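# Relay the ball by gutters into another arm's box

## Task

Get the ball out of the gutter it starts in and into the roofed box, which is open on one side and sits at a different arm. Gutters may be used to pour the ball from one to another and finally into the box. It fails if the box is moved, raised, rotated or tilted beyond a small amount, if the ball drops noticeably below the table surfaces while no robot is carrying it, or if anything is knocked or placed outside the work area. A gutter only holds the ball while its open end is raised above the other end; with the handle pointing straight up the ball rolls out. Arm bases (metres, heading in degrees counter-clockwise from +x): arm1 x=-1.78 y=+0.16 z=+0.86 heading -3; arm2 x=+0.00 y=+0.16 z=+0.92 heading +89; arm3 x=+1.78 y=-0.13 z=+0.94 heading +180. At the end every gripper must have released and moved away; the ball must rest in the box without a robot keeping it there.

## Robot and tools

Setup. Three identical i2rt Big YAM arms, arm1, arm2 and arm3, each with six revolute joints, a two-finger gripper and a wrist camera. Bases: arm1 at x=-1.78 y=+0.16 z=+0.86 heading -3 deg; arm2 at x=+0.00 y=+0.16 z=+0.92 heading +89 deg; arm3 at x=+1.78 y=-0.13 z=+0.94 heading +180 deg (headings counter-clockwise from +x). Reach is roughly 1.0 m from the joint1 axis. Fixed room cameras: cam_end_1, cam_end_2, cam_gap_1, cam_gap_2, cam_side, cam_top; wrist cameras: arm1_cam_wrist, arm2_cam_wrist, arm3_cam_wrist (fisheye). Calibration data exist for all of them but may be off by a couple of degrees and millimetres; wrist camera poses also inherit joint reading errors.

Frame. One shared world frame, origin on the floor, +z up, metres. The hand point lies midway between the fingertips; the hand's z axis runs along the fingers and its y axis is the direction the fingers open and close. No tool takes Cartesian input; you only command joints.

Joints (radians, absolute targets; the value after ± is the tolerance counted as arrived):
- joint1_rad -2.879 to 2.879 ±0.045: yaw of the whole arm about its base, positive counter-clockwise seen from above, 0 = arm extends along the base heading.
- joint2_rad 0 to 3.141 ±0.14: shoulder; 0 leaves the upper arm pointing back about horizontal, increasing raises it and then brings it forward.
- joint3_rad 0 to 3.019 ±0.09: elbow; 0 folds the forearm onto the upper arm, increasing straightens it.
- joint4_rad -1.692 to 1.57 ±0.055: hand pitch, positive tips the fingers up.
- joint5_rad -1.57 to 1.57 ±0.03: hand sideways swing, positive to the arm's right.
- joint6_rad -2.094 to 2.094 ±0.035: hand roll, positive clockwise viewed from behind the hand.
- gripper_m 0 to 0.093 ±0.003: fingertip gap in metres (absolute). Grip force tops out near 50 to 62 N per pad.
Joints move at different speeds, so the hand may sweep a wide arc between postures.

execute_actions. Argument actions: a list containing either one action object or nothing. The action object has optional keys arm1, arm2, arm3; each holds {"joints": {...}} with any subset of the seven names above, all absolute targets (radians, gripper in metres), never offsets. Example: {"arm1": {"joints": {"gripper_m": 0.05}}, "arm2": {"joints": {"joint1_rad": 0.3}}}. All named motions begin together and may finish at different moments; one action runs at most 15 s. Joints or arms left out may still be driving toward an earlier target. Optional cameras: list of camera names, or "all"; omitted/null gives every camera, [] gives none. An unknown key, unknown camera or out-of-range number rejects the whole call and nothing moves. An empty actions list just reports state and pictures.

Reading results. joint_positions gives current angles; joint torques are raw drive outputs (offsets, noise, friction; nonzero even unloaded). The pictures line lists cameras in image order. joint_status per commanded key: off_target (stopped short, may keep pushing), contact_stop or time_out (target dropped, holds where it stopped; a timed-out joint may instead keep a target within 0.375, 0.375, 0.113, 0.225, 0.075, 0.3 rad of its position for joints 1 to 6 and keep pushing, shown under on_its_own), not_followed (a self/inter-arm collision check refused the targets, with a "joint command not followed" line and usually a cause; the arm may retry them on later actions; grippers still obey), limit_stop_at_motor_heat (after overheating; resend the target). on_its_own covers what this call did not command; "held at" is the held target, not the position. To relieve a pushing joint, command its reported position. Tiny target changes may produce no motion. If any result reports a stop, the rest of your reply's motion, wait and finished_scene calls are skipped.

wait: seconds from 0 to 10; nothing new is commanded, the world keeps running, and it returns the same as an empty action.

zoom_image: camera name plus region [x0, y0, x1, y1] in pixels of that camera's most recent full image, top-left origin, no bigger than 504 by 504; only cameras present in the latest result.

finished_scene: scene = the number of the scene being closed. Irreversible; it reports success. Finish only once the ball is settled in the box and all grippers are open and withdrawn.

Cautions. Arms do not stop on contact and can push very hard; avoid pressing two robots together (ends the run) or hitting them; the collision check may react late and ignores fingers, gripper housings and wrist cameras. Do not jostle the box or let the ball fall off the tables; avoid drops and slams. Loose objects can get brief random nudges. Holding loads heats motors even while you deliberate: MOTOR HOT appears at 85 °C, and at 100 °C an OVER-TEMPERATURE FAULT makes that arm go limp and fall until cooled. Supported joints sag under load. The sim runs on while you think, holding the last command, so keep arms off pushing states.

Each tool is called after ">>>" as name([rows], argument=value, ...), one row to a line, values as JSON.

## Session

>>> execute_actions(actions=[])

Scene clock: 0.00 s.
Joint torques (N m, as the arm reports them, + toward a larger angle): no reading
Motor temperatures (°C, as the motors report them): arm1=[26 23 25 24 22 25] | arm2=[24 26 24 23 23 25] | arm3=[25 23 24 24 26 25]
arm1.joint_positions: joint1_rad=+0.767 joint2_rad=+0.390 joint3_rad=+1.356 joint4_rad=-1.495 joint5_rad=+0.051 joint6_rad=-0.444 gripper_m=+0.095
arm1.joint_status: not commanded
arm1.hand: x=-1.6783 y=+0.2323 z=+1.3896 quat_wxyz=(-0.496, +0.464, -0.732, -0.045) (m; scene frame)
arm2.joint_positions: joint1_rad=-0.180 joint2_rad=+0.285 joint3_rad=+1.413 joint4_rad=-1.613 joint5_rad=-0.079 joint6_rad=-0.748 gripper_m=+0.094
arm2.joint_status: not commanded
arm2.hand: x=-0.0009 y=+0.2227 z=+1.4529 quat_wxyz=(-0.480, +0.757, -0.400, -0.191) (m; scene frame)
arm3.joint_positions: joint1_rad=-0.842 joint2_rad=+0.468 joint3_rad=+1.512 joint4_rad=-1.540 joint5_rad=+0.053 joint6_rad=-0.402 gripper_m=+0.095
arm3.joint_status: not commanded
arm3.hand: x=+1.6989 y=-0.0301 z=+1.5146 quat_wxyz=(-0.320, +0.837, -0.201, -0.397) (m; scene frame)
pictures: arm1_cam_wrist, arm2_cam_wrist, arm3_cam_wrist, cam_end_1, cam_end_2, cam_gap_1, cam_gap_2, cam_side, cam_top
Images, in order (width x height): arm1_cam_wrist 616x616, arm2_cam_wrist 616x616, arm3_cam_wrist 616x616, cam_end_1 672x504, cam_end_2 672x504, cam_gap_1 672x504, cam_gap_2 672x504, cam_side 672x504, cam_top 672x504.

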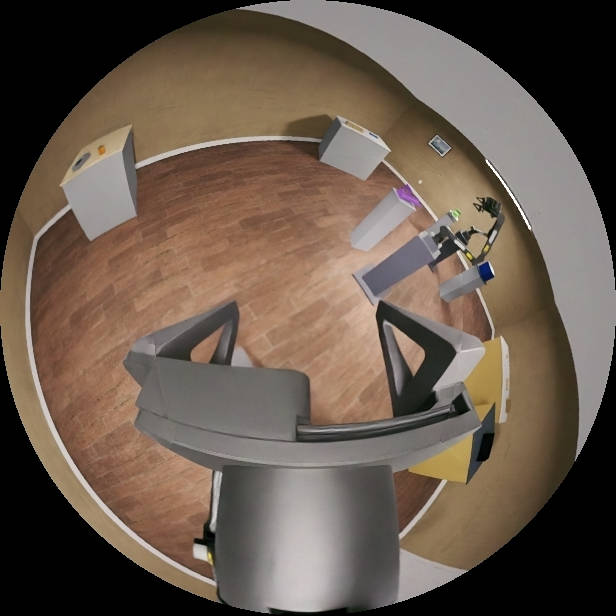

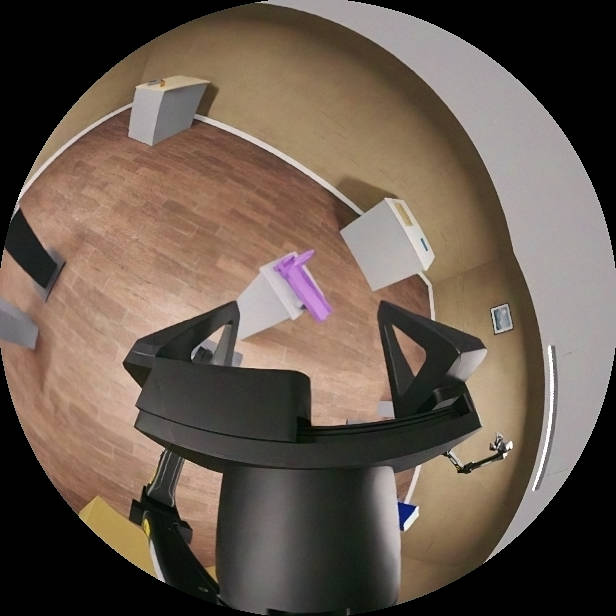

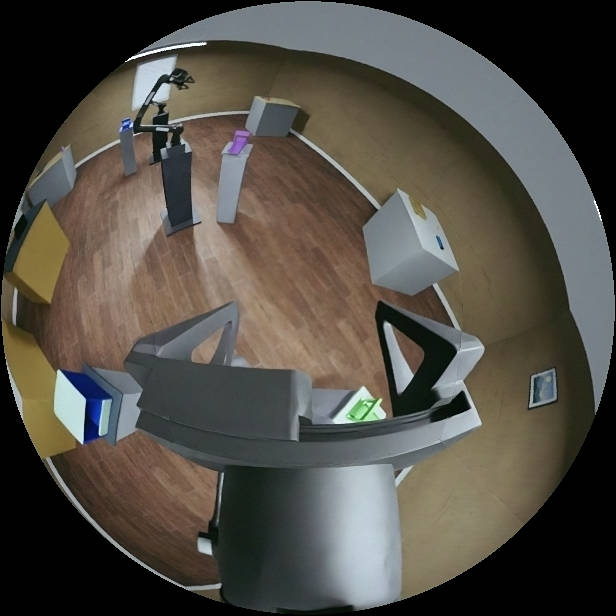

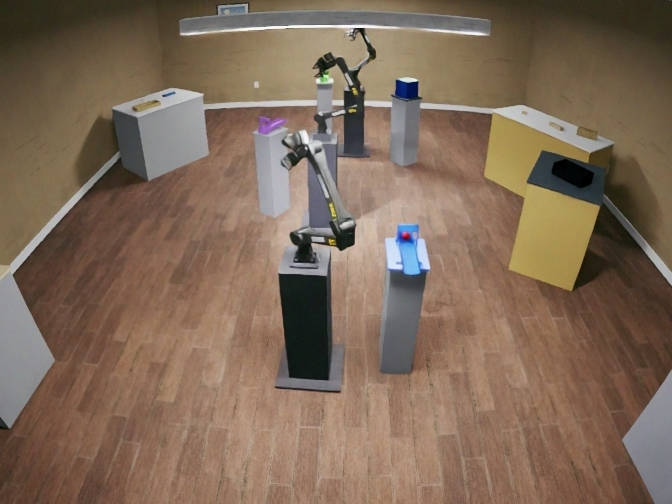

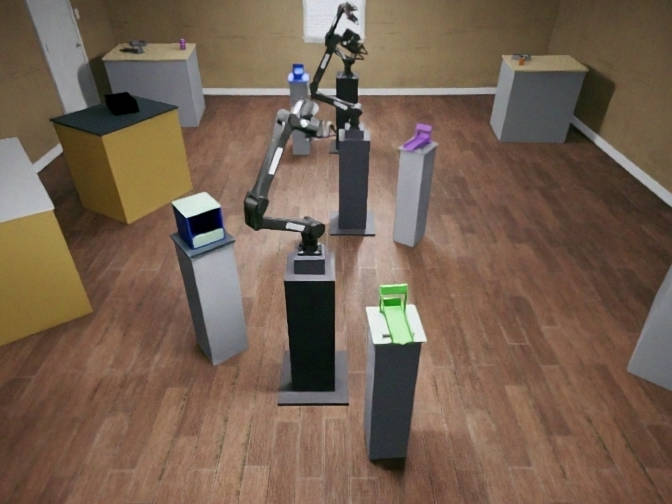

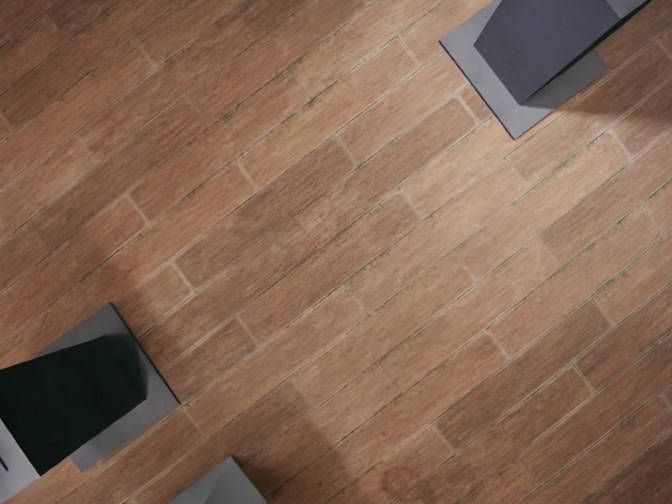

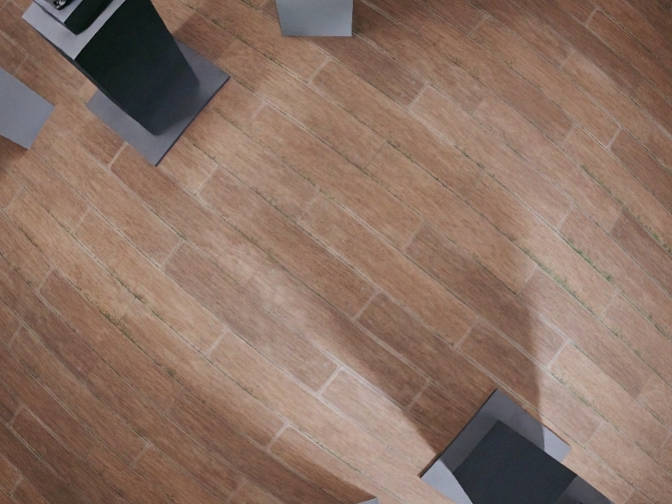

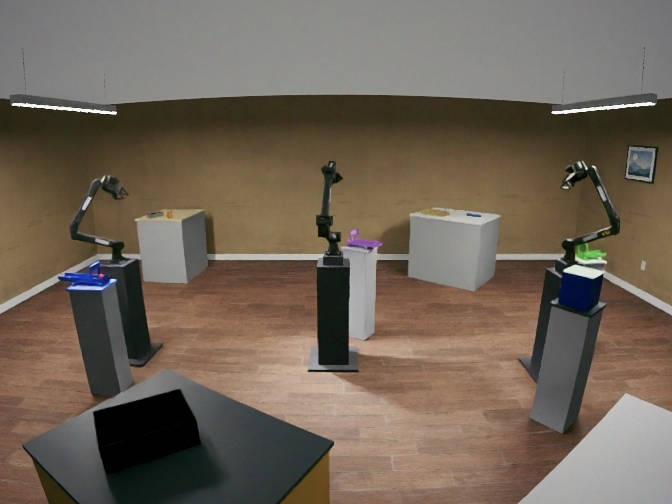

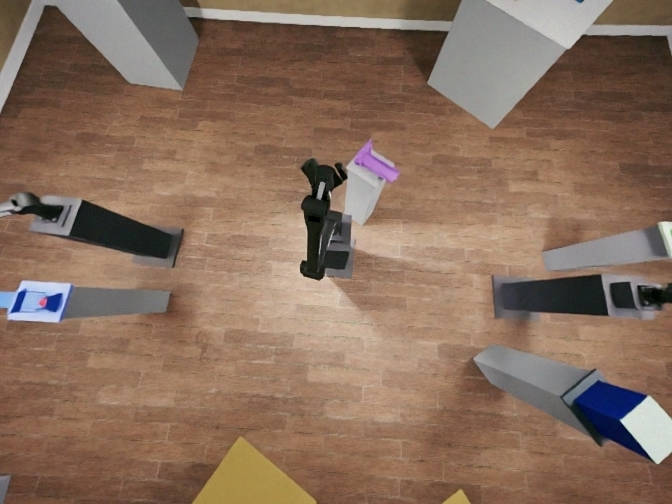

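>>> zoom_image(camera="cam_end_1", region=[360, 200, 460, 300])

>>> zoom_image(camera="cam_side", region=[40, 240, 160, 320])

>>> zoom_image(camera="cam_top", region=[320, 120, 420, 220])

>>> zoom_image(camera="cam_end_2", region=[150, 170, 450, 370])

Region (360, 200, 460, 300) of cam_end_1's 672x504 image, scaled by 5.040, with more detail than that image has.

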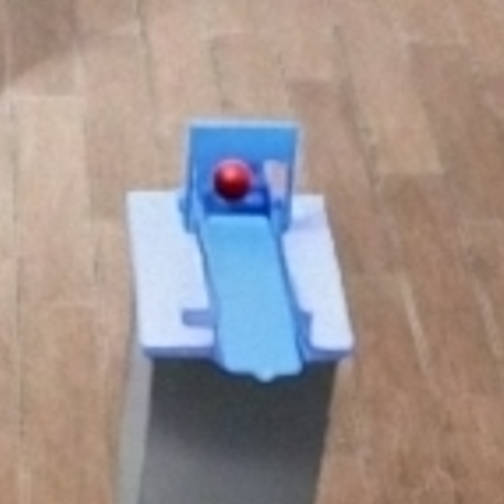

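Region (40, 240, 160, 320) of cam_side's 672x504 image, scaled by 4.200, with more detail than that image has.

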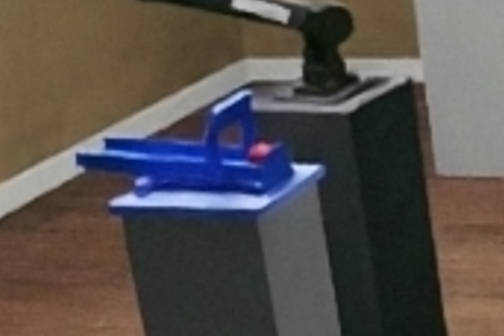

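Region (320, 120, 420, 220) of cam_top's 672x504 image, scaled by 5.040, with more detail than that image has.

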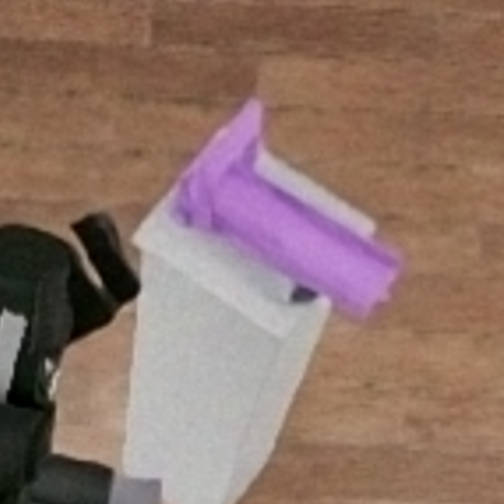

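Region (150, 170, 450, 370) of cam_end_2's 672x504 image, scaled by 1.680, with more detail than that image has.

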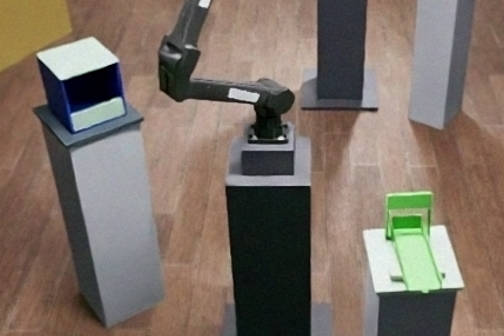

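>>> execute_actions([
  {"arm1":{"joints":{"joint1_rad":-1.25,"joint2_rad":1.89,"joint3_rad":1.956,"joint4_rad":-1.637,"joint5_rad":0,"joint6_rad":0}},"arm2":{"joints":{"joint1_rad":-0.5,"joint2_rad":1.8,"joint3_rad":1.85,"joint4_rad":-1.62,"joint5_rad":0,"joint6_rad":0}},"arm3":{"joints":{"joint1_rad":-2.18,"joint2_rad":1.75,"joint3_rad":1.7,"joint4_rad":-1.52,"joint5_rad":0,"joint6_rad":0}}},
], cameras=["arm1_cam_wrist","arm2_cam_wrist","arm3_cam_wrist","cam_side","cam_top"])

Scene clock: 104.10 s.
Joint torques (N m, as the arm reports them, + toward a larger angle): arm1=[ -0.58 -23.27   8.55  -0.36  -0.1   -0.08] | arm2=[  1.2  -17.62  12.74   0.05   0.     0.05] | arm3=[  0.92 -19.77   9.58   0.09   0.     0.19]
Motor temperatures (°C, as the motors report them): arm1=[26 25 32 24 22 25] | arm2=[24 27 28 23 23 25] | arm3=[25 24 29 24 26 25]
arm1.joint_positions: joint1_rad=-1.253 joint2_rad=+1.909 joint3_rad=+1.945 joint4_rad=-1.625 joint5_rad=+0.002 joint6_rad=-0.007 gripper_m=+0.095
arm1.joint_status: all done
arm1.hand: x=-1.6261 y=-0.4122 z=+1.0947 quat_wxyz=(+0.008, -0.604, -0.797, -0.005) (m; scene frame)
arm2.joint_positions: joint1_rad=-0.494 joint2_rad=+1.807 joint3_rad=+1.826 joint4_rad=-1.613 joint5_rad=-0.002 joint6_rad=-0.008 gripper_m=+0.094
arm2.joint_status: all done
arm2.hand: x=+0.2712 y=+0.6443 z=+1.1626 quat_wxyz=(+0.012, +0.508, -0.861, +0.006) (m; scene frame)
arm3.joint_positions: joint1_rad=-2.190 joint2_rad=+1.765 joint3_rad=+1.677 joint4_rad=-1.513 joint5_rad=+0.000 joint6_rad=-0.010 gripper_m=+0.095
arm3.joint_status: all done
arm3.hand: x=+2.0906 y=+0.3054 z=+1.1544 quat_wxyz=(+0.008, +0.460, -0.888, +0.009) (m; scene frame)
pictures: arm1_cam_wrist, arm2_cam_wrist, arm3_cam_wrist, cam_side, cam_top
camera_calibration (this result's frames):
arm1_cam_wrist: T_world_to_cam=[[-0.961778, -0.273592, 0.0114005, -1.69114], [-0.214632, 0.779059, 0.589067, -0.665845], [-0.170046, 0.564105, -0.808004, 0.969135], [0, 0, 0, 1]] pos_world=[-1.60461, -0.490642, 1.19457]
arm2_cam_wrist: T_world_to_cam=[[0.875472, -0.483063, -0.0141198, 0.0907137], [-0.379963, -0.706087, 0.597553, -0.129469], [-0.298625, -0.517776, -0.801705, 1.47155], [0, 0, 0, 1]] pos_world=[0.310833, 0.71434, 1.2584]
arm3_cam_wrist: T_world_to_cam=[[0.809101, -0.587648, 0.0049477, -1.51727], [-0.473404, -0.646769, 0.597979, 0.504488], [-0.348202, -0.486168, -0.801496, 1.92318], [0, 0, 0, 1]] pos_world=[2.1361, 0.369655, 1.24726]
Images, in order (width x height): arm1_cam_wrist 616x616, arm2_cam_wrist 616x616, arm3_cam_wrist 616x616, cam_side 672x504, cam_top 672x504.

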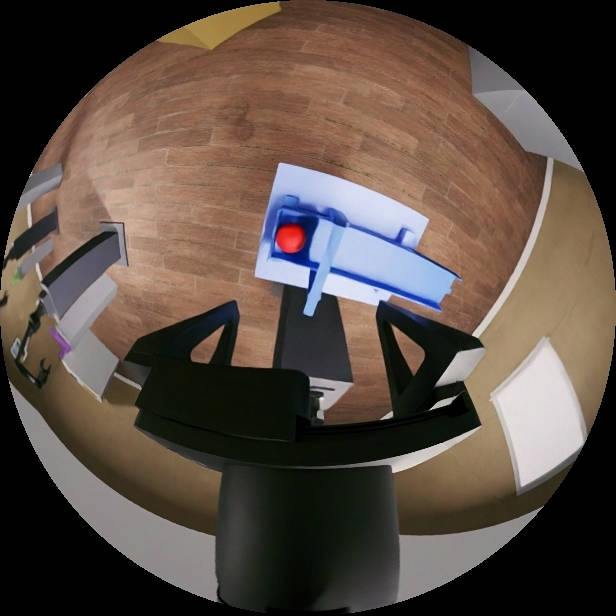

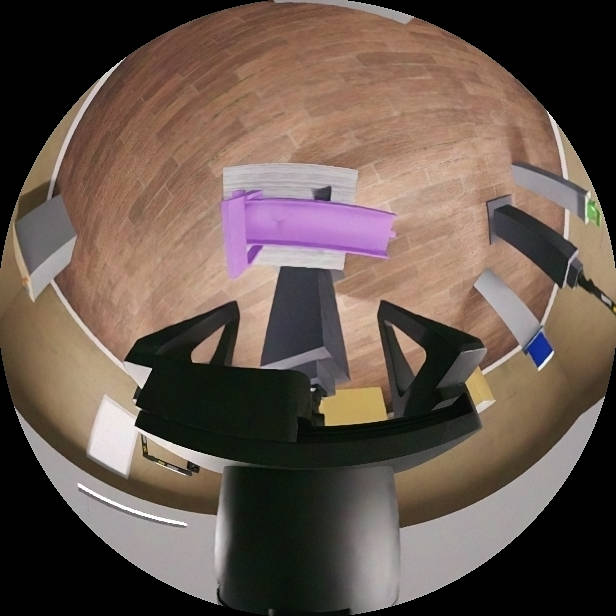

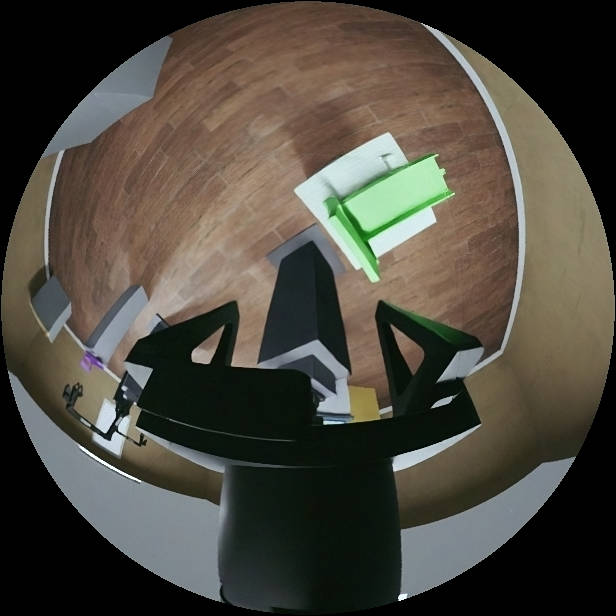

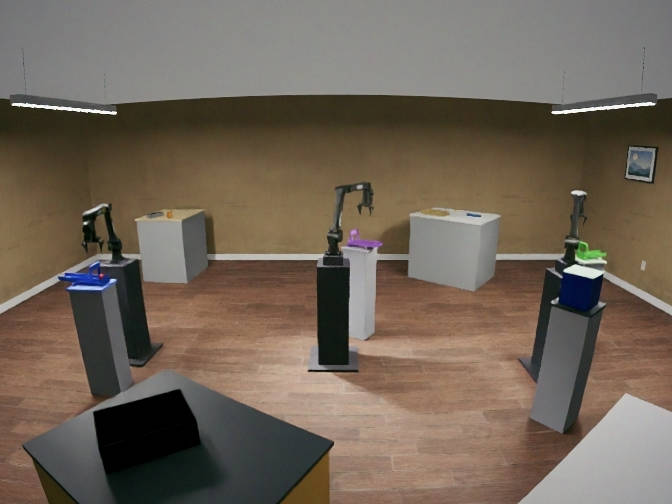

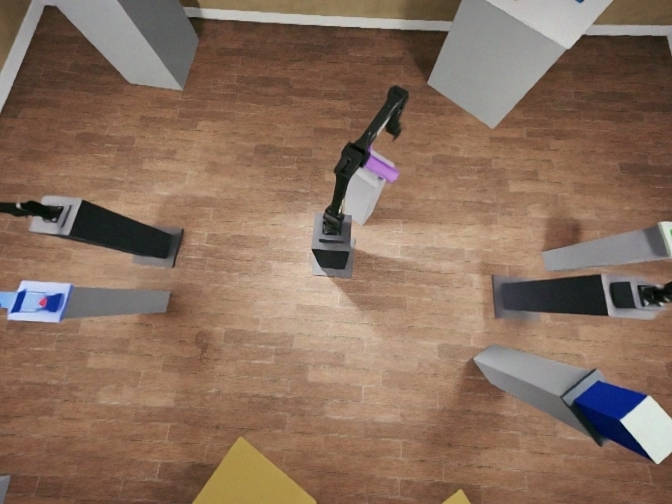

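>>> zoom_image(camera="arm1_cam_wrist", region=[230, 140, 490, 340])

>>> zoom_image(camera="arm2_cam_wrist", region=[200, 140, 430, 300])

>>> zoom_image(camera="arm3_cam_wrist", region=[270, 110, 490, 300])

>>> execute_actions([
  {"arm1":{"joints":{"joint2_rad":1.57,"joint3_rad":1.57,"joint4_rad":0}},"arm2":{"joints":{"joint2_rad":2.5,"joint3_rad":2.6,"joint4_rad":0.6}},"arm3":{"joints":{"joint2_rad":1.0,"joint3_rad":0.7,"joint4_rad":1.0}}},
], cameras=["cam_side","cam_end_1","cam_end_2"])

Region (230, 140, 490, 340) of arm1_cam_wrist's 616x616 image, scaled by 1.938, with more detail than that image has; it fills the top 388 rows of this view, and the rest is white.

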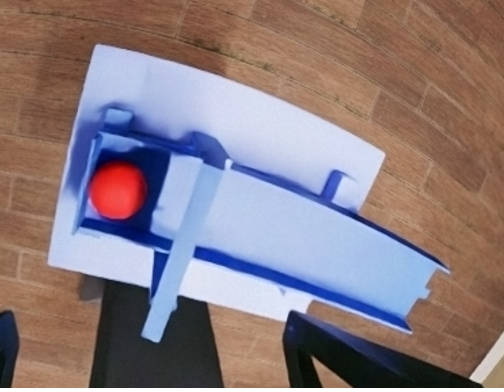

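Region (200, 140, 430, 300) of arm2_cam_wrist's 616x616 image, scaled by 2.191, with more detail than that image has; it fills the top 351 rows of this view, and the rest is white.

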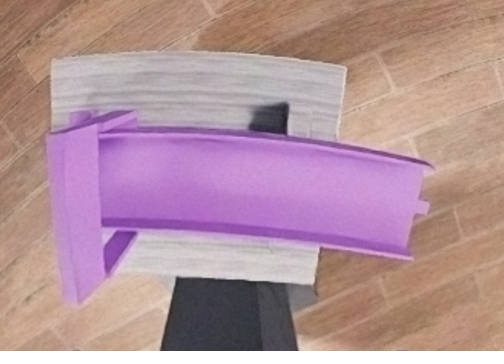

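Region (270, 110, 490, 300) of arm3_cam_wrist's 616x616 image, scaled by 2.291, with more detail than that image has; it fills the top 435 rows of this view, and the rest is white.

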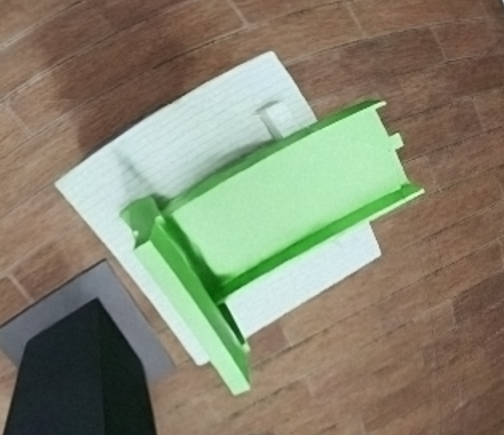

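Scene clock: 157.63 s.
Joint torques (N m, as the arm reports them, + toward a larger angle): arm1=[ -0.47 -16.39   8.3    2.38  -0.11  -0.07] | arm2=[  1.28 -25.77  15.16   2.39  -0.01   0.05] | arm3=[ 0.01 -5.69  9.06  1.75  0.01  0.17]
Motor temperatures (°C, as the motors report them): arm1=[26 31 36 24 22 25] | arm2=[24 32 34 23 23 25] | arm3=[25 28 33 24 26 25]
arm1.joint_positions: joint1_rad=-1.253 joint2_rad=+1.562 joint3_rad=+1.578 joint4_rad=-0.025 joint5_rad=+0.002 joint6_rad=-0.007 gripper_m=+0.095
arm1.joint_status: all done
arm1.hand: x=-1.5931 y=-0.5334 z=+1.3755 quat_wxyz=(-0.557, -0.430, -0.565, +0.430) (m; scene frame)
arm2.joint_positions: joint1_rad=-0.494 joint2_rad=+2.495 joint3_rad=+2.562 joint4_rad=+0.578 joint5_rad=-0.002 joint6_rad=-0.008 gripper_m=+0.094
arm2.joint_status: all done
arm2.hand: x=+0.4626 y=+0.9850 z=+1.3952 quat_wxyz=(-0.773, +0.229, -0.385, -0.449) (m; scene frame)
arm3.joint_positions: joint1_rad=-2.190 joint2_rad=+1.007 joint3_rad=+0.692 joint4_rad=+0.983 joint5_rad=+0.000 joint6_rad=-0.010 gripper_m=+0.095
arm3.joint_status: all done
arm3.hand: x=+2.0274 y=+0.2227 z=+1.4648 quat_wxyz=(-0.806, +0.202, -0.382, -0.405) (m; scene frame)
pictures: cam_end_1, cam_end_2, cam_side
Images, in order (width x height): cam_end_1 672x504, cam_end_2 672x504, cam_side 672x504.

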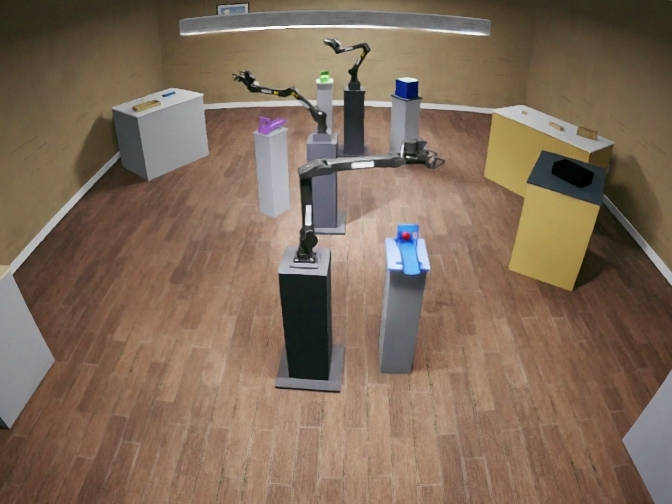

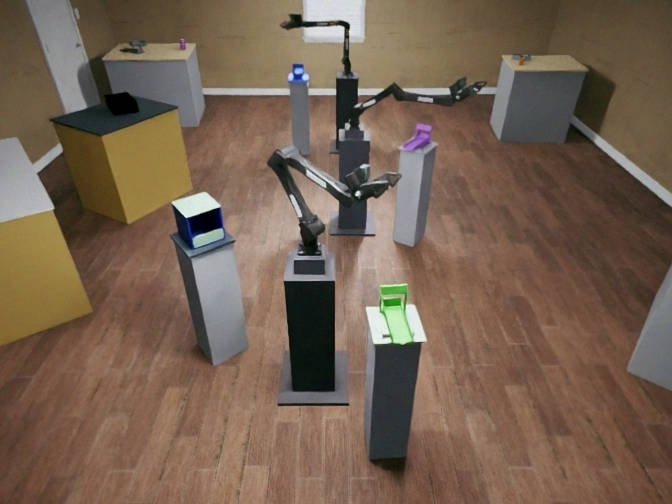

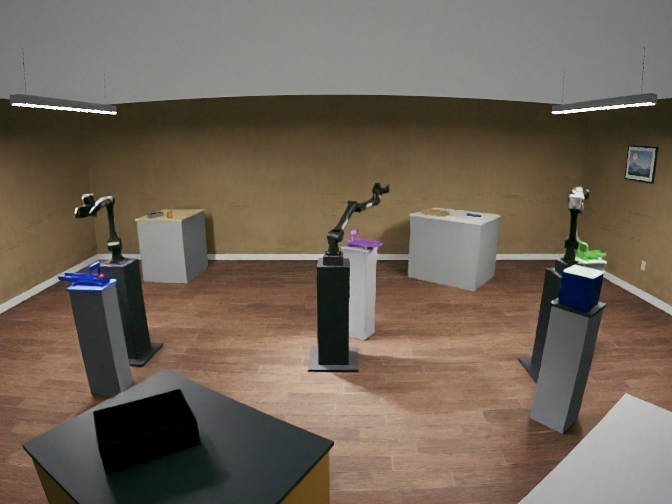

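>>> execute_actions([
  {"arm1":{"joints":{"joint1_rad":-1.202,"joint3_rad":1.887,"joint4_rad":-1.594,"joint5_rad":0.19,"joint6_rad":0.33}},"arm2":{"joints":{"joint1_rad":-0.214,"joint2_rad":1.894,"joint5_rad":0.19,"joint6_rad":0.31}},"arm3":{"joints":{"joint1_rad":-2.255,"joint3_rad":1.267,"joint4_rad":-1.005,"joint5_rad":0.147,"joint6_rad":-0.745}}},
], cameras=[])

>>> execute_actions([
  {"arm1":{"joints":{"joint2_rad":1.926}},"arm2":{"joints":{"joint3_rad":1.644,"joint4_rad":-1.382}},"arm3":{"joints":{"joint2_rad":1.697}}},
], cameras=["arm1_cam_wrist","arm2_cam_wrist","arm3_cam_wrist","cam_side"])

Scene clock: 279.87 s.
Joint torques (N m, as the arm reports them, + toward a larger angle): arm1=[ -0.93 -14.56  10.59   0.12   0.26  -0.06] | arm2=[  2.07 -17.48  10.14   0.33  -0.24   0.03] | arm3=[-0.54 -5.16 11.24  1.09  0.24 -0.04]
Motor temperatures (°C, as the motors report them): arm1=[26 30 40 25 22 25] | arm2=[24 41 41 24 23 25] | arm3=[25 25 36 24 26 25]
arm1.joint_positions: joint1_rad=-1.201 joint2_rad=+1.562 joint3_rad=+1.849 joint4_rad=-1.581 joint5_rad=+0.188 joint6_rad=+0.321 gripper_m=+0.095
arm1.joint_status: all done
arm1.hand: x=-1.6484 y=-0.3470 z=+1.2460 quat_wxyz=(-0.081, -0.707, -0.687, +0.145) (m; scene frame)
arm2.joint_positions: joint1_rad=-0.219 joint2_rad=+1.901 joint3_rad=+2.580 joint4_rad=+0.601 joint5_rad=+0.191 joint6_rad=+0.303 gripper_m=+0.094
arm2.joint_status: all done
arm2.hand: x=+0.1682 y=+0.7168 z=+1.8574 quat_wxyz=(-0.683, -0.010, -0.173, -0.710) (m; scene frame)
arm3.joint_positions: joint1_rad=-2.250 joint2_rad=+0.997 joint3_rad=+1.233 joint4_rad=-0.996 joint5_rad=+0.144 joint6_rad=-0.733 gripper_m=+0.095
arm3.joint_status: all done
arm3.hand: x=+2.0609 y=+0.1826 z=+1.3507 quat_wxyz=(-0.402, +0.644, -0.650, +0.039) (m; scene frame)
pictures: none
No camera images: the call's "cameras" was empty. Leave "cameras" out to get every camera's image.

Scene clock: 281.90 s.
Joint torques (N m, as the arm reports them, + toward a larger angle): arm1=[ -0.74 -23.13   9.7   -0.41   0.25  -0.05] | arm2=[  1.98 -19.73  11.35  -0.37   0.05   0.07] | arm3=[ -0.49 -17.23   9.62  -0.02   0.19  -0.03]
Motor temperatures (°C, as the motors report them): arm1=[26 30 41 25 22 25] | arm2=[24 41 40 24 23 25] | arm3=[25 25 36 24 26 25]
arm1.joint_positions: joint1_rad=-1.201 joint2_rad=+1.937 joint3_rad=+1.858 joint4_rad=-1.583 joint5_rad=+0.188 joint6_rad=+0.321 gripper_m=+0.095
arm1.joint_status: all done
arm1.hand: x=-1.6296 y=-0.4043 z=+1.0494 quat_wxyz=(+0.083, -0.701, -0.705, +0.063) (m; scene frame)
arm2.joint_positions: joint1_rad=-0.219 joint2_rad=+1.911 joint3_rad=+1.628 joint4_rad=-1.368 joint5_rad=+0.190 joint6_rad=+0.303 gripper_m=+0.094
arm2.joint_status: all done
arm2.hand: x=+0.1632 y=+0.6985 z=+1.0345 quat_wxyz=(-0.041, +0.494, -0.863, +0.095) (m; scene frame)
arm3.joint_positions: joint1_rad=-2.250 joint2_rad=+1.712 joint3_rad=+1.233 joint4_rad=-0.997 joint5_rad=+0.144 joint6_rad=-0.733 gripper_m=+0.095
arm3.joint_status: all done
arm3.hand: x=+2.1175 y=+0.2473 z=+1.0216 quat_wxyz=(-0.057, +0.719, -0.689, +0.072) (m; scene frame)
pictures: arm1_cam_wrist, arm2_cam_wrist, arm3_cam_wrist, cam_side
camera_calibration (this result's frames):
arm1_cam_wrist: T_world_to_cam=[[-0.976545, -0.0132089, 0.214906, -1.82416], [0.117677, 0.803113, 0.584091, -0.0896112], [-0.180309, 0.595681, -0.782721, 0.897076], [0, 0, 0, 1]] pos_world=[-1.60908, -0.486498, 1.14653]
arm2_cam_wrist: T_world_to_cam=[[0.847233, -0.495092, 0.192561, 0.00882846], [-0.504386, -0.635973, 0.584066, -0.0704157], [-0.166703, -0.591965, -0.788535, 1.38136], [0, 0, 0, 1]] pos_world=[0.18728, 0.777305, 1.12868]
arm3_cam_wrist: T_world_to_cam=[[0.983655, 0.0297272, 0.177593, -2.27119], [-0.0820223, -0.804037, 0.588895, -0.221482], [0.160297, -0.593836, -0.788456, 0.734471], [0, 0, 0, 1]] pos_world=[2.09817, 0.325592, 1.11287]
Images, in order (width x height): arm1_cam_wrist 616x616, arm2_cam_wrist 616x616, arm3_cam_wrist 616x616, cam_side 672x504.

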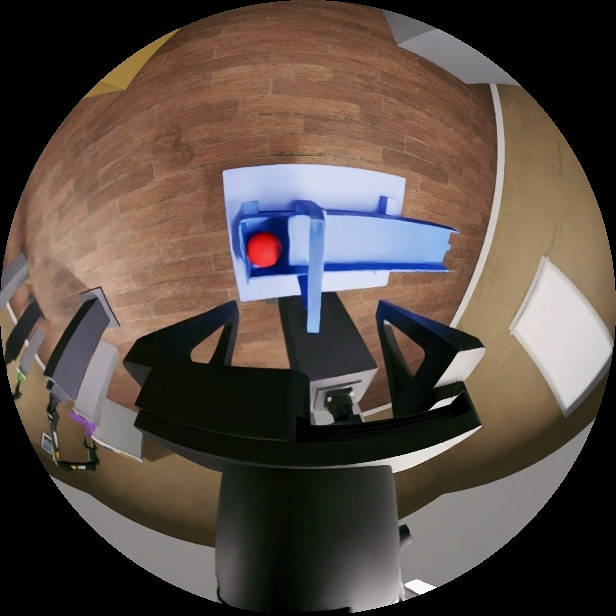

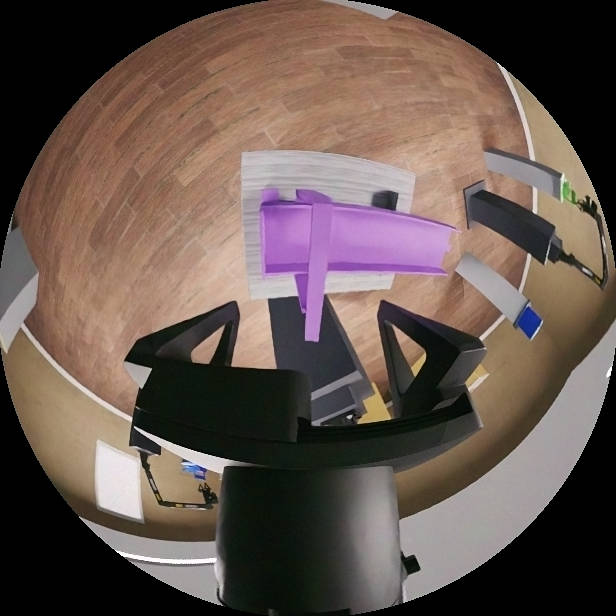

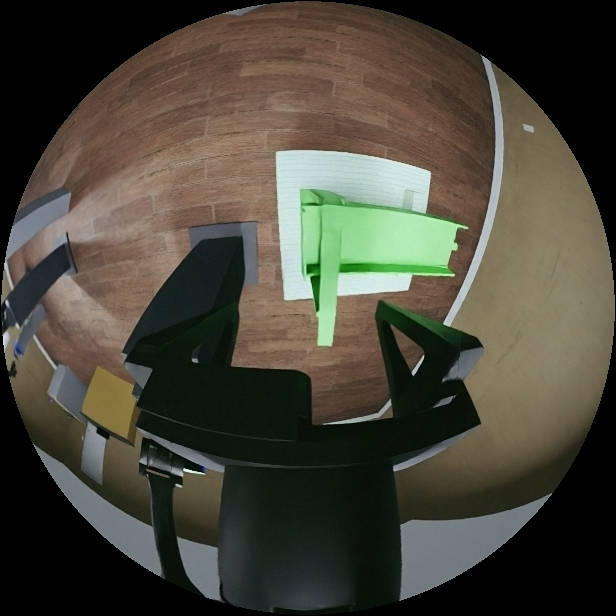

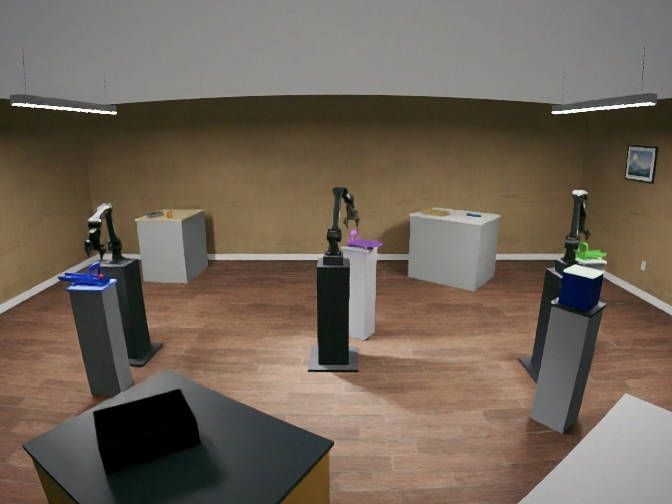

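>>> zoom_image(camera="arm1_cam_wrist", region=[210, 160, 470, 350])

>>> zoom_image(camera="arm2_cam_wrist", region=[210, 140, 470, 350])

>>> zoom_image(camera="arm3_cam_wrist", region=[230, 140, 490, 360])

Region (210, 160, 470, 350) of arm1_cam_wrist's 616x616 image, scaled by 1.938, with more detail than that image has; it fills the top 368 rows of this view, and the rest is white.

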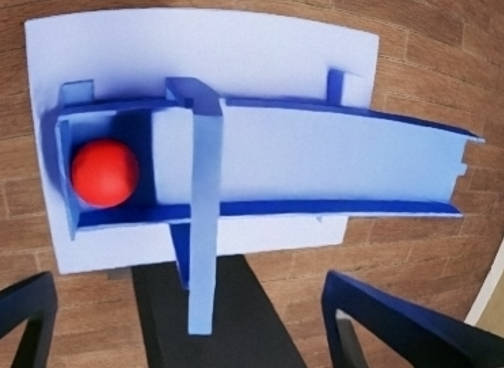

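Region (210, 140, 470, 350) of arm2_cam_wrist's 616x616 image, scaled by 1.938, with more detail than that image has; it fills the top 407 rows of this view, and the rest is white.

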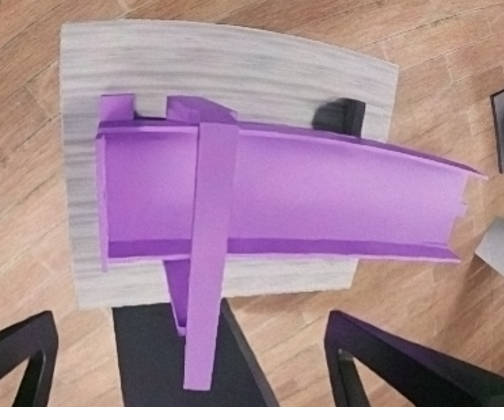

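Region (230, 140, 490, 360) of arm3_cam_wrist's 616x616 image, scaled by 1.938, with more detail than that image has; it fills the top 426 rows of this view, and the rest is white.

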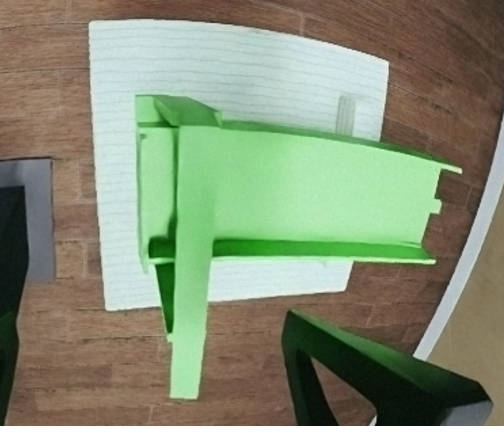

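>>> execute_actions([
  {"arm1":{"joints":{"joint1_rad":-1.235,"joint3_rad":1.72,"joint4_rad":-1.382,"joint6_rad":0.28}},"arm2":{"joints":{"joint1_rad":-0.254,"joint2_rad":1.935,"joint3_rad":1.552,"joint4_rad":-1.21}},"arm3":{"joints":{"joint1_rad":-2.27,"joint2_rad":1.782,"joint4_rad":-0.87}}},
], cameras=["arm1_cam_wrist","arm2_cam_wrist","arm3_cam_wrist","cam_side"])

Scene clock: 365.90 s.
Joint torques (N m, as the arm reports them, + toward a larger angle): arm1=[ -0.82 -21.71   7.32   0.58   0.23  -0.2 ] | arm2=[  1.96 -16.81  10.     1.01   0.05   0.07] | arm3=[ -1.19 -16.76   9.51   0.94   0.2   -0.06]
Motor temperatures (°C, as the motors report them): arm1=[26 34 45 24 22 25] | arm2=[24 39 38 23 23 25] | arm3=[25 29 39 24 26 25]
arm1.joint_positions: joint1_rad=-1.233 joint2_rad=+1.929 joint3_rad=+1.723 joint4_rad=-1.397 joint5_rad=+0.188 joint6_rad=+0.289 gripper_m=+0.095
arm1.joint_status: all done
arm1.hand: x=-1.6463 y=-0.4135 z=+1.0025 quat_wxyz=(+0.059, -0.704, -0.704, +0.075) (m; scene frame)
arm2.joint_positions: joint1_rad=-0.254 joint2_rad=+1.920 joint3_rad=+1.548 joint4_rad=-1.226 joint5_rad=+0.190 joint6_rad=+0.303 gripper_m=+0.094
arm2.joint_status: all done
arm2.hand: x=+0.1836 y=+0.6971 z=+1.0004 quat_wxyz=(-0.058, +0.477, -0.874, +0.076) (m; scene frame)
arm3.joint_positions: joint1_rad=-2.259 joint2_rad=+1.780 joint3_rad=+1.233 joint4_rad=-0.882 joint5_rad=+0.144 joint6_rad=-0.734 gripper_m=+0.095
arm3.joint_status: all done
arm3.hand: x=+2.1362 y=+0.2619 z=+0.9919 quat_wxyz=(-0.081, +0.713, -0.693, +0.071) (m; scene frame)
pictures: arm1_cam_wrist, arm2_cam_wrist, arm3_cam_wrist, cam_side
camera_calibration (this result's frames):
arm1_cam_wrist: T_world_to_cam=[[-0.980244, -0.00211489, 0.197781, -1.81479], [0.108072, 0.831754, 0.544523, -0.0171177], [-0.165657, 0.55514, -0.815094, 0.902621], [0, 0, 0, 1]] pos_world=[-1.62757, -0.490681, 1.10397]
arm2_cam_wrist: T_world_to_cam=[[0.826233, -0.534744, 0.177165, 0.0442795], [-0.535086, -0.646658, 0.543614, 0.0124573], [-0.17613, -0.54395, -0.820424, 1.35724], [0, 0, 0, 1]] pos_world=[0.209131, 0.770006, 1.0989]
arm3_cam_wrist: T_world_to_cam=[[0.978049, 0.0140948, 0.207897, -2.29877], [-0.106374, -0.824139, 0.556308, -0.101159], [0.179177, -0.566212, -0.80455, 0.68514], [0, 0, 0, 1]] pos_world=[2.11478, 0.336966, 1.08541]
Images, in order (width x height): arm1_cam_wrist 616x616, arm2_cam_wrist 616x616, arm3_cam_wrist 616x616, cam_side 672x504.

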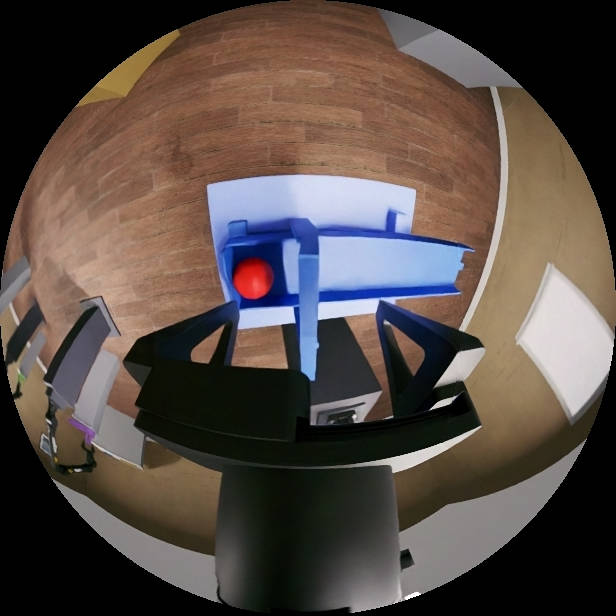

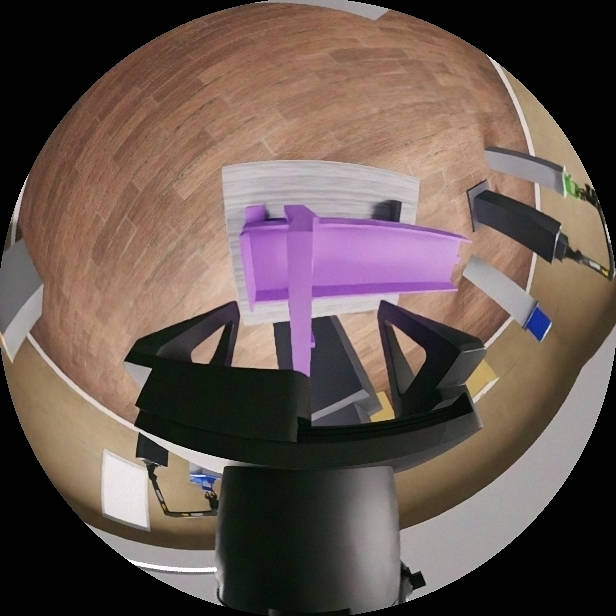

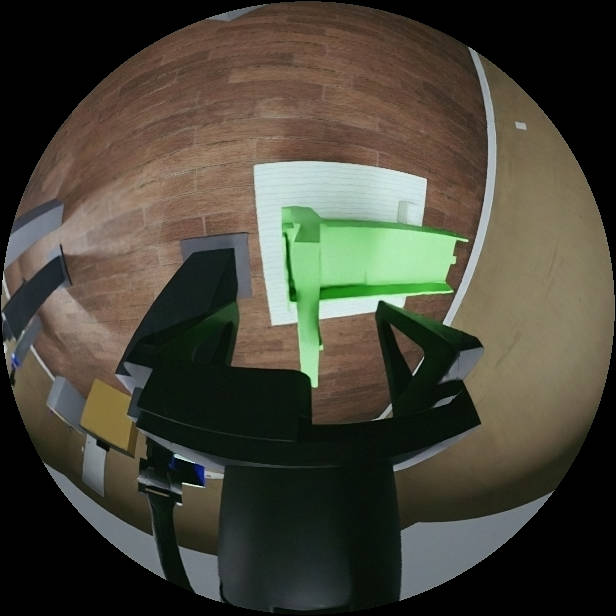

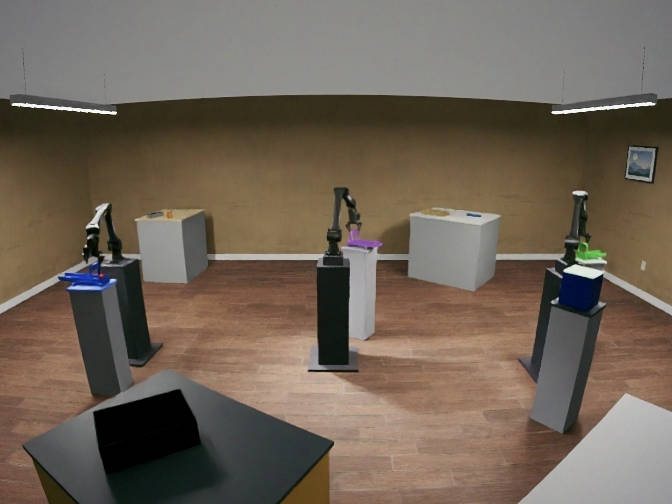

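>>> execute_actions([
  {"arm1":{"joints":{"joint2_rad":1.96}},"arm2":{"joints":{"joint2_rad":1.972}},"arm3":{"joints":{"joint2_rad":1.808}}},
], cameras=["arm1_cam_wrist","arm2_cam_wrist","arm3_cam_wrist"])

Scene clock: 374.63 s.
Joint torques (N m, as the arm reports them, + toward a larger angle): arm1=[ -0.92 -19.86   7.22   0.56   0.25  -0.2 ] | arm2=[  1.69 -16.38   9.89   0.94   0.05   0.06] | arm3=[ -0.9  -16.2    9.56   0.94   0.22  -0.05]
Motor temperatures (°C, as the motors report them): arm1=[26 34 43 24 22 25] | arm2=[24 38 38 23 23 25] | arm3=[25 30 39 24 26 25]
arm1.joint_positions: joint1_rad=-1.233 joint2_rad=+1.943 joint3_rad=+1.723 joint4_rad=-1.397 joint5_rad=+0.188 joint6_rad=+0.289 gripper_m=+0.095
arm1.joint_status: all done
arm1.hand: x=-1.6463 y=-0.4136 z=+0.9943 quat_wxyz=(+0.065, -0.703, -0.704, +0.072) (m; scene frame)
arm2.joint_positions: joint1_rad=-0.254 joint2_rad=+1.952 joint3_rad=+1.548 joint4_rad=-1.226 joint5_rad=+0.190 joint6_rad=+0.303 gripper_m=+0.094
arm2.joint_status: all done
arm2.hand: x=+0.1831 y=+0.6953 z=+0.9828 quat_wxyz=(-0.047, +0.478, -0.873, +0.088) (m; scene frame)
arm3.joint_positions: joint1_rad=-2.259 joint2_rad=+1.792 joint3_rad=+1.233 joint4_rad=-0.882 joint5_rad=+0.144 joint6_rad=-0.734 gripper_m=+0.095
arm3.joint_status: all done
arm3.hand: x=+2.1356 y=+0.2611 z=+0.9858 quat_wxyz=(-0.075, +0.714, -0.693, +0.071) (m; scene frame)
pictures: arm1_cam_wrist, arm2_cam_wrist, arm3_cam_wrist
camera_calibration (this result's frames):
arm1_cam_wrist: T_world_to_cam=[[-0.979426, -0.00489125, 0.201743, -1.8169], [0.110325, 0.824105, 0.555589, -0.0230696], [-0.168975, 0.566416, -0.80661, 0.886791], [0, 0, 0, 1]] pos_world=[-1.62713, -0.492167, 1.09466]
arm2_cam_wrist: T_world_to_cam=[[0.827827, -0.52905, 0.186569, 0.0333459], [-0.53023, -0.629304, 0.568184, -0.0165658], [-0.183189, -0.569283, -0.801473, 1.34202], [0, 0, 0, 1]] pos_world=[0.209455, 0.771206, 1.07878]
arm3_cam_wrist: T_world_to_cam=[[0.979644, 0.0159065, 0.200111, -2.29309], [-0.102081, -0.81887, 0.564829, -0.117394], [0.172849, -0.573759, -0.800577, 0.691392], [0, 0, 0, 1]] pos_world=[2.11492, 0.337037, 1.07869]
Images, in order (width x height): arm1_cam_wrist 616x616, arm2_cam_wrist 616x616, arm3_cam_wrist 616x616.

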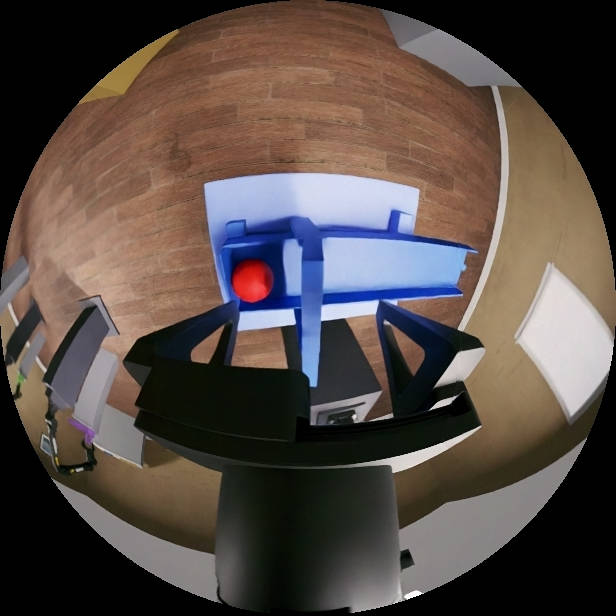

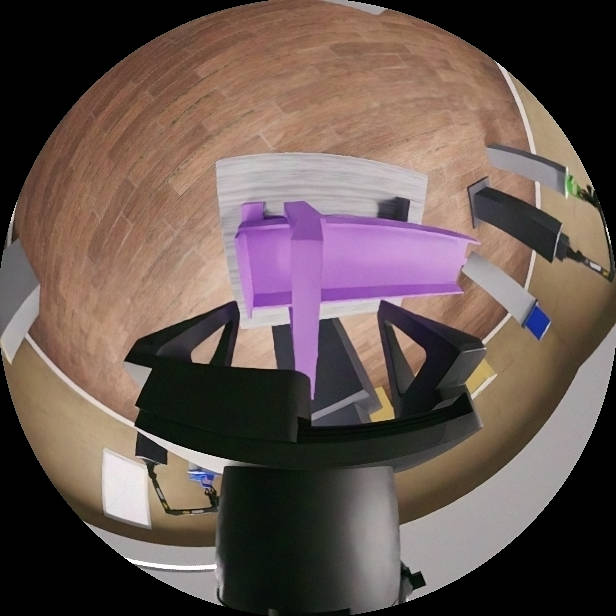

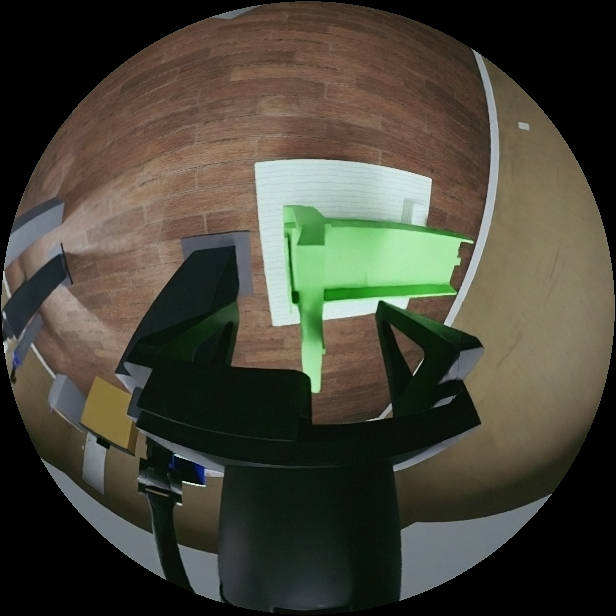

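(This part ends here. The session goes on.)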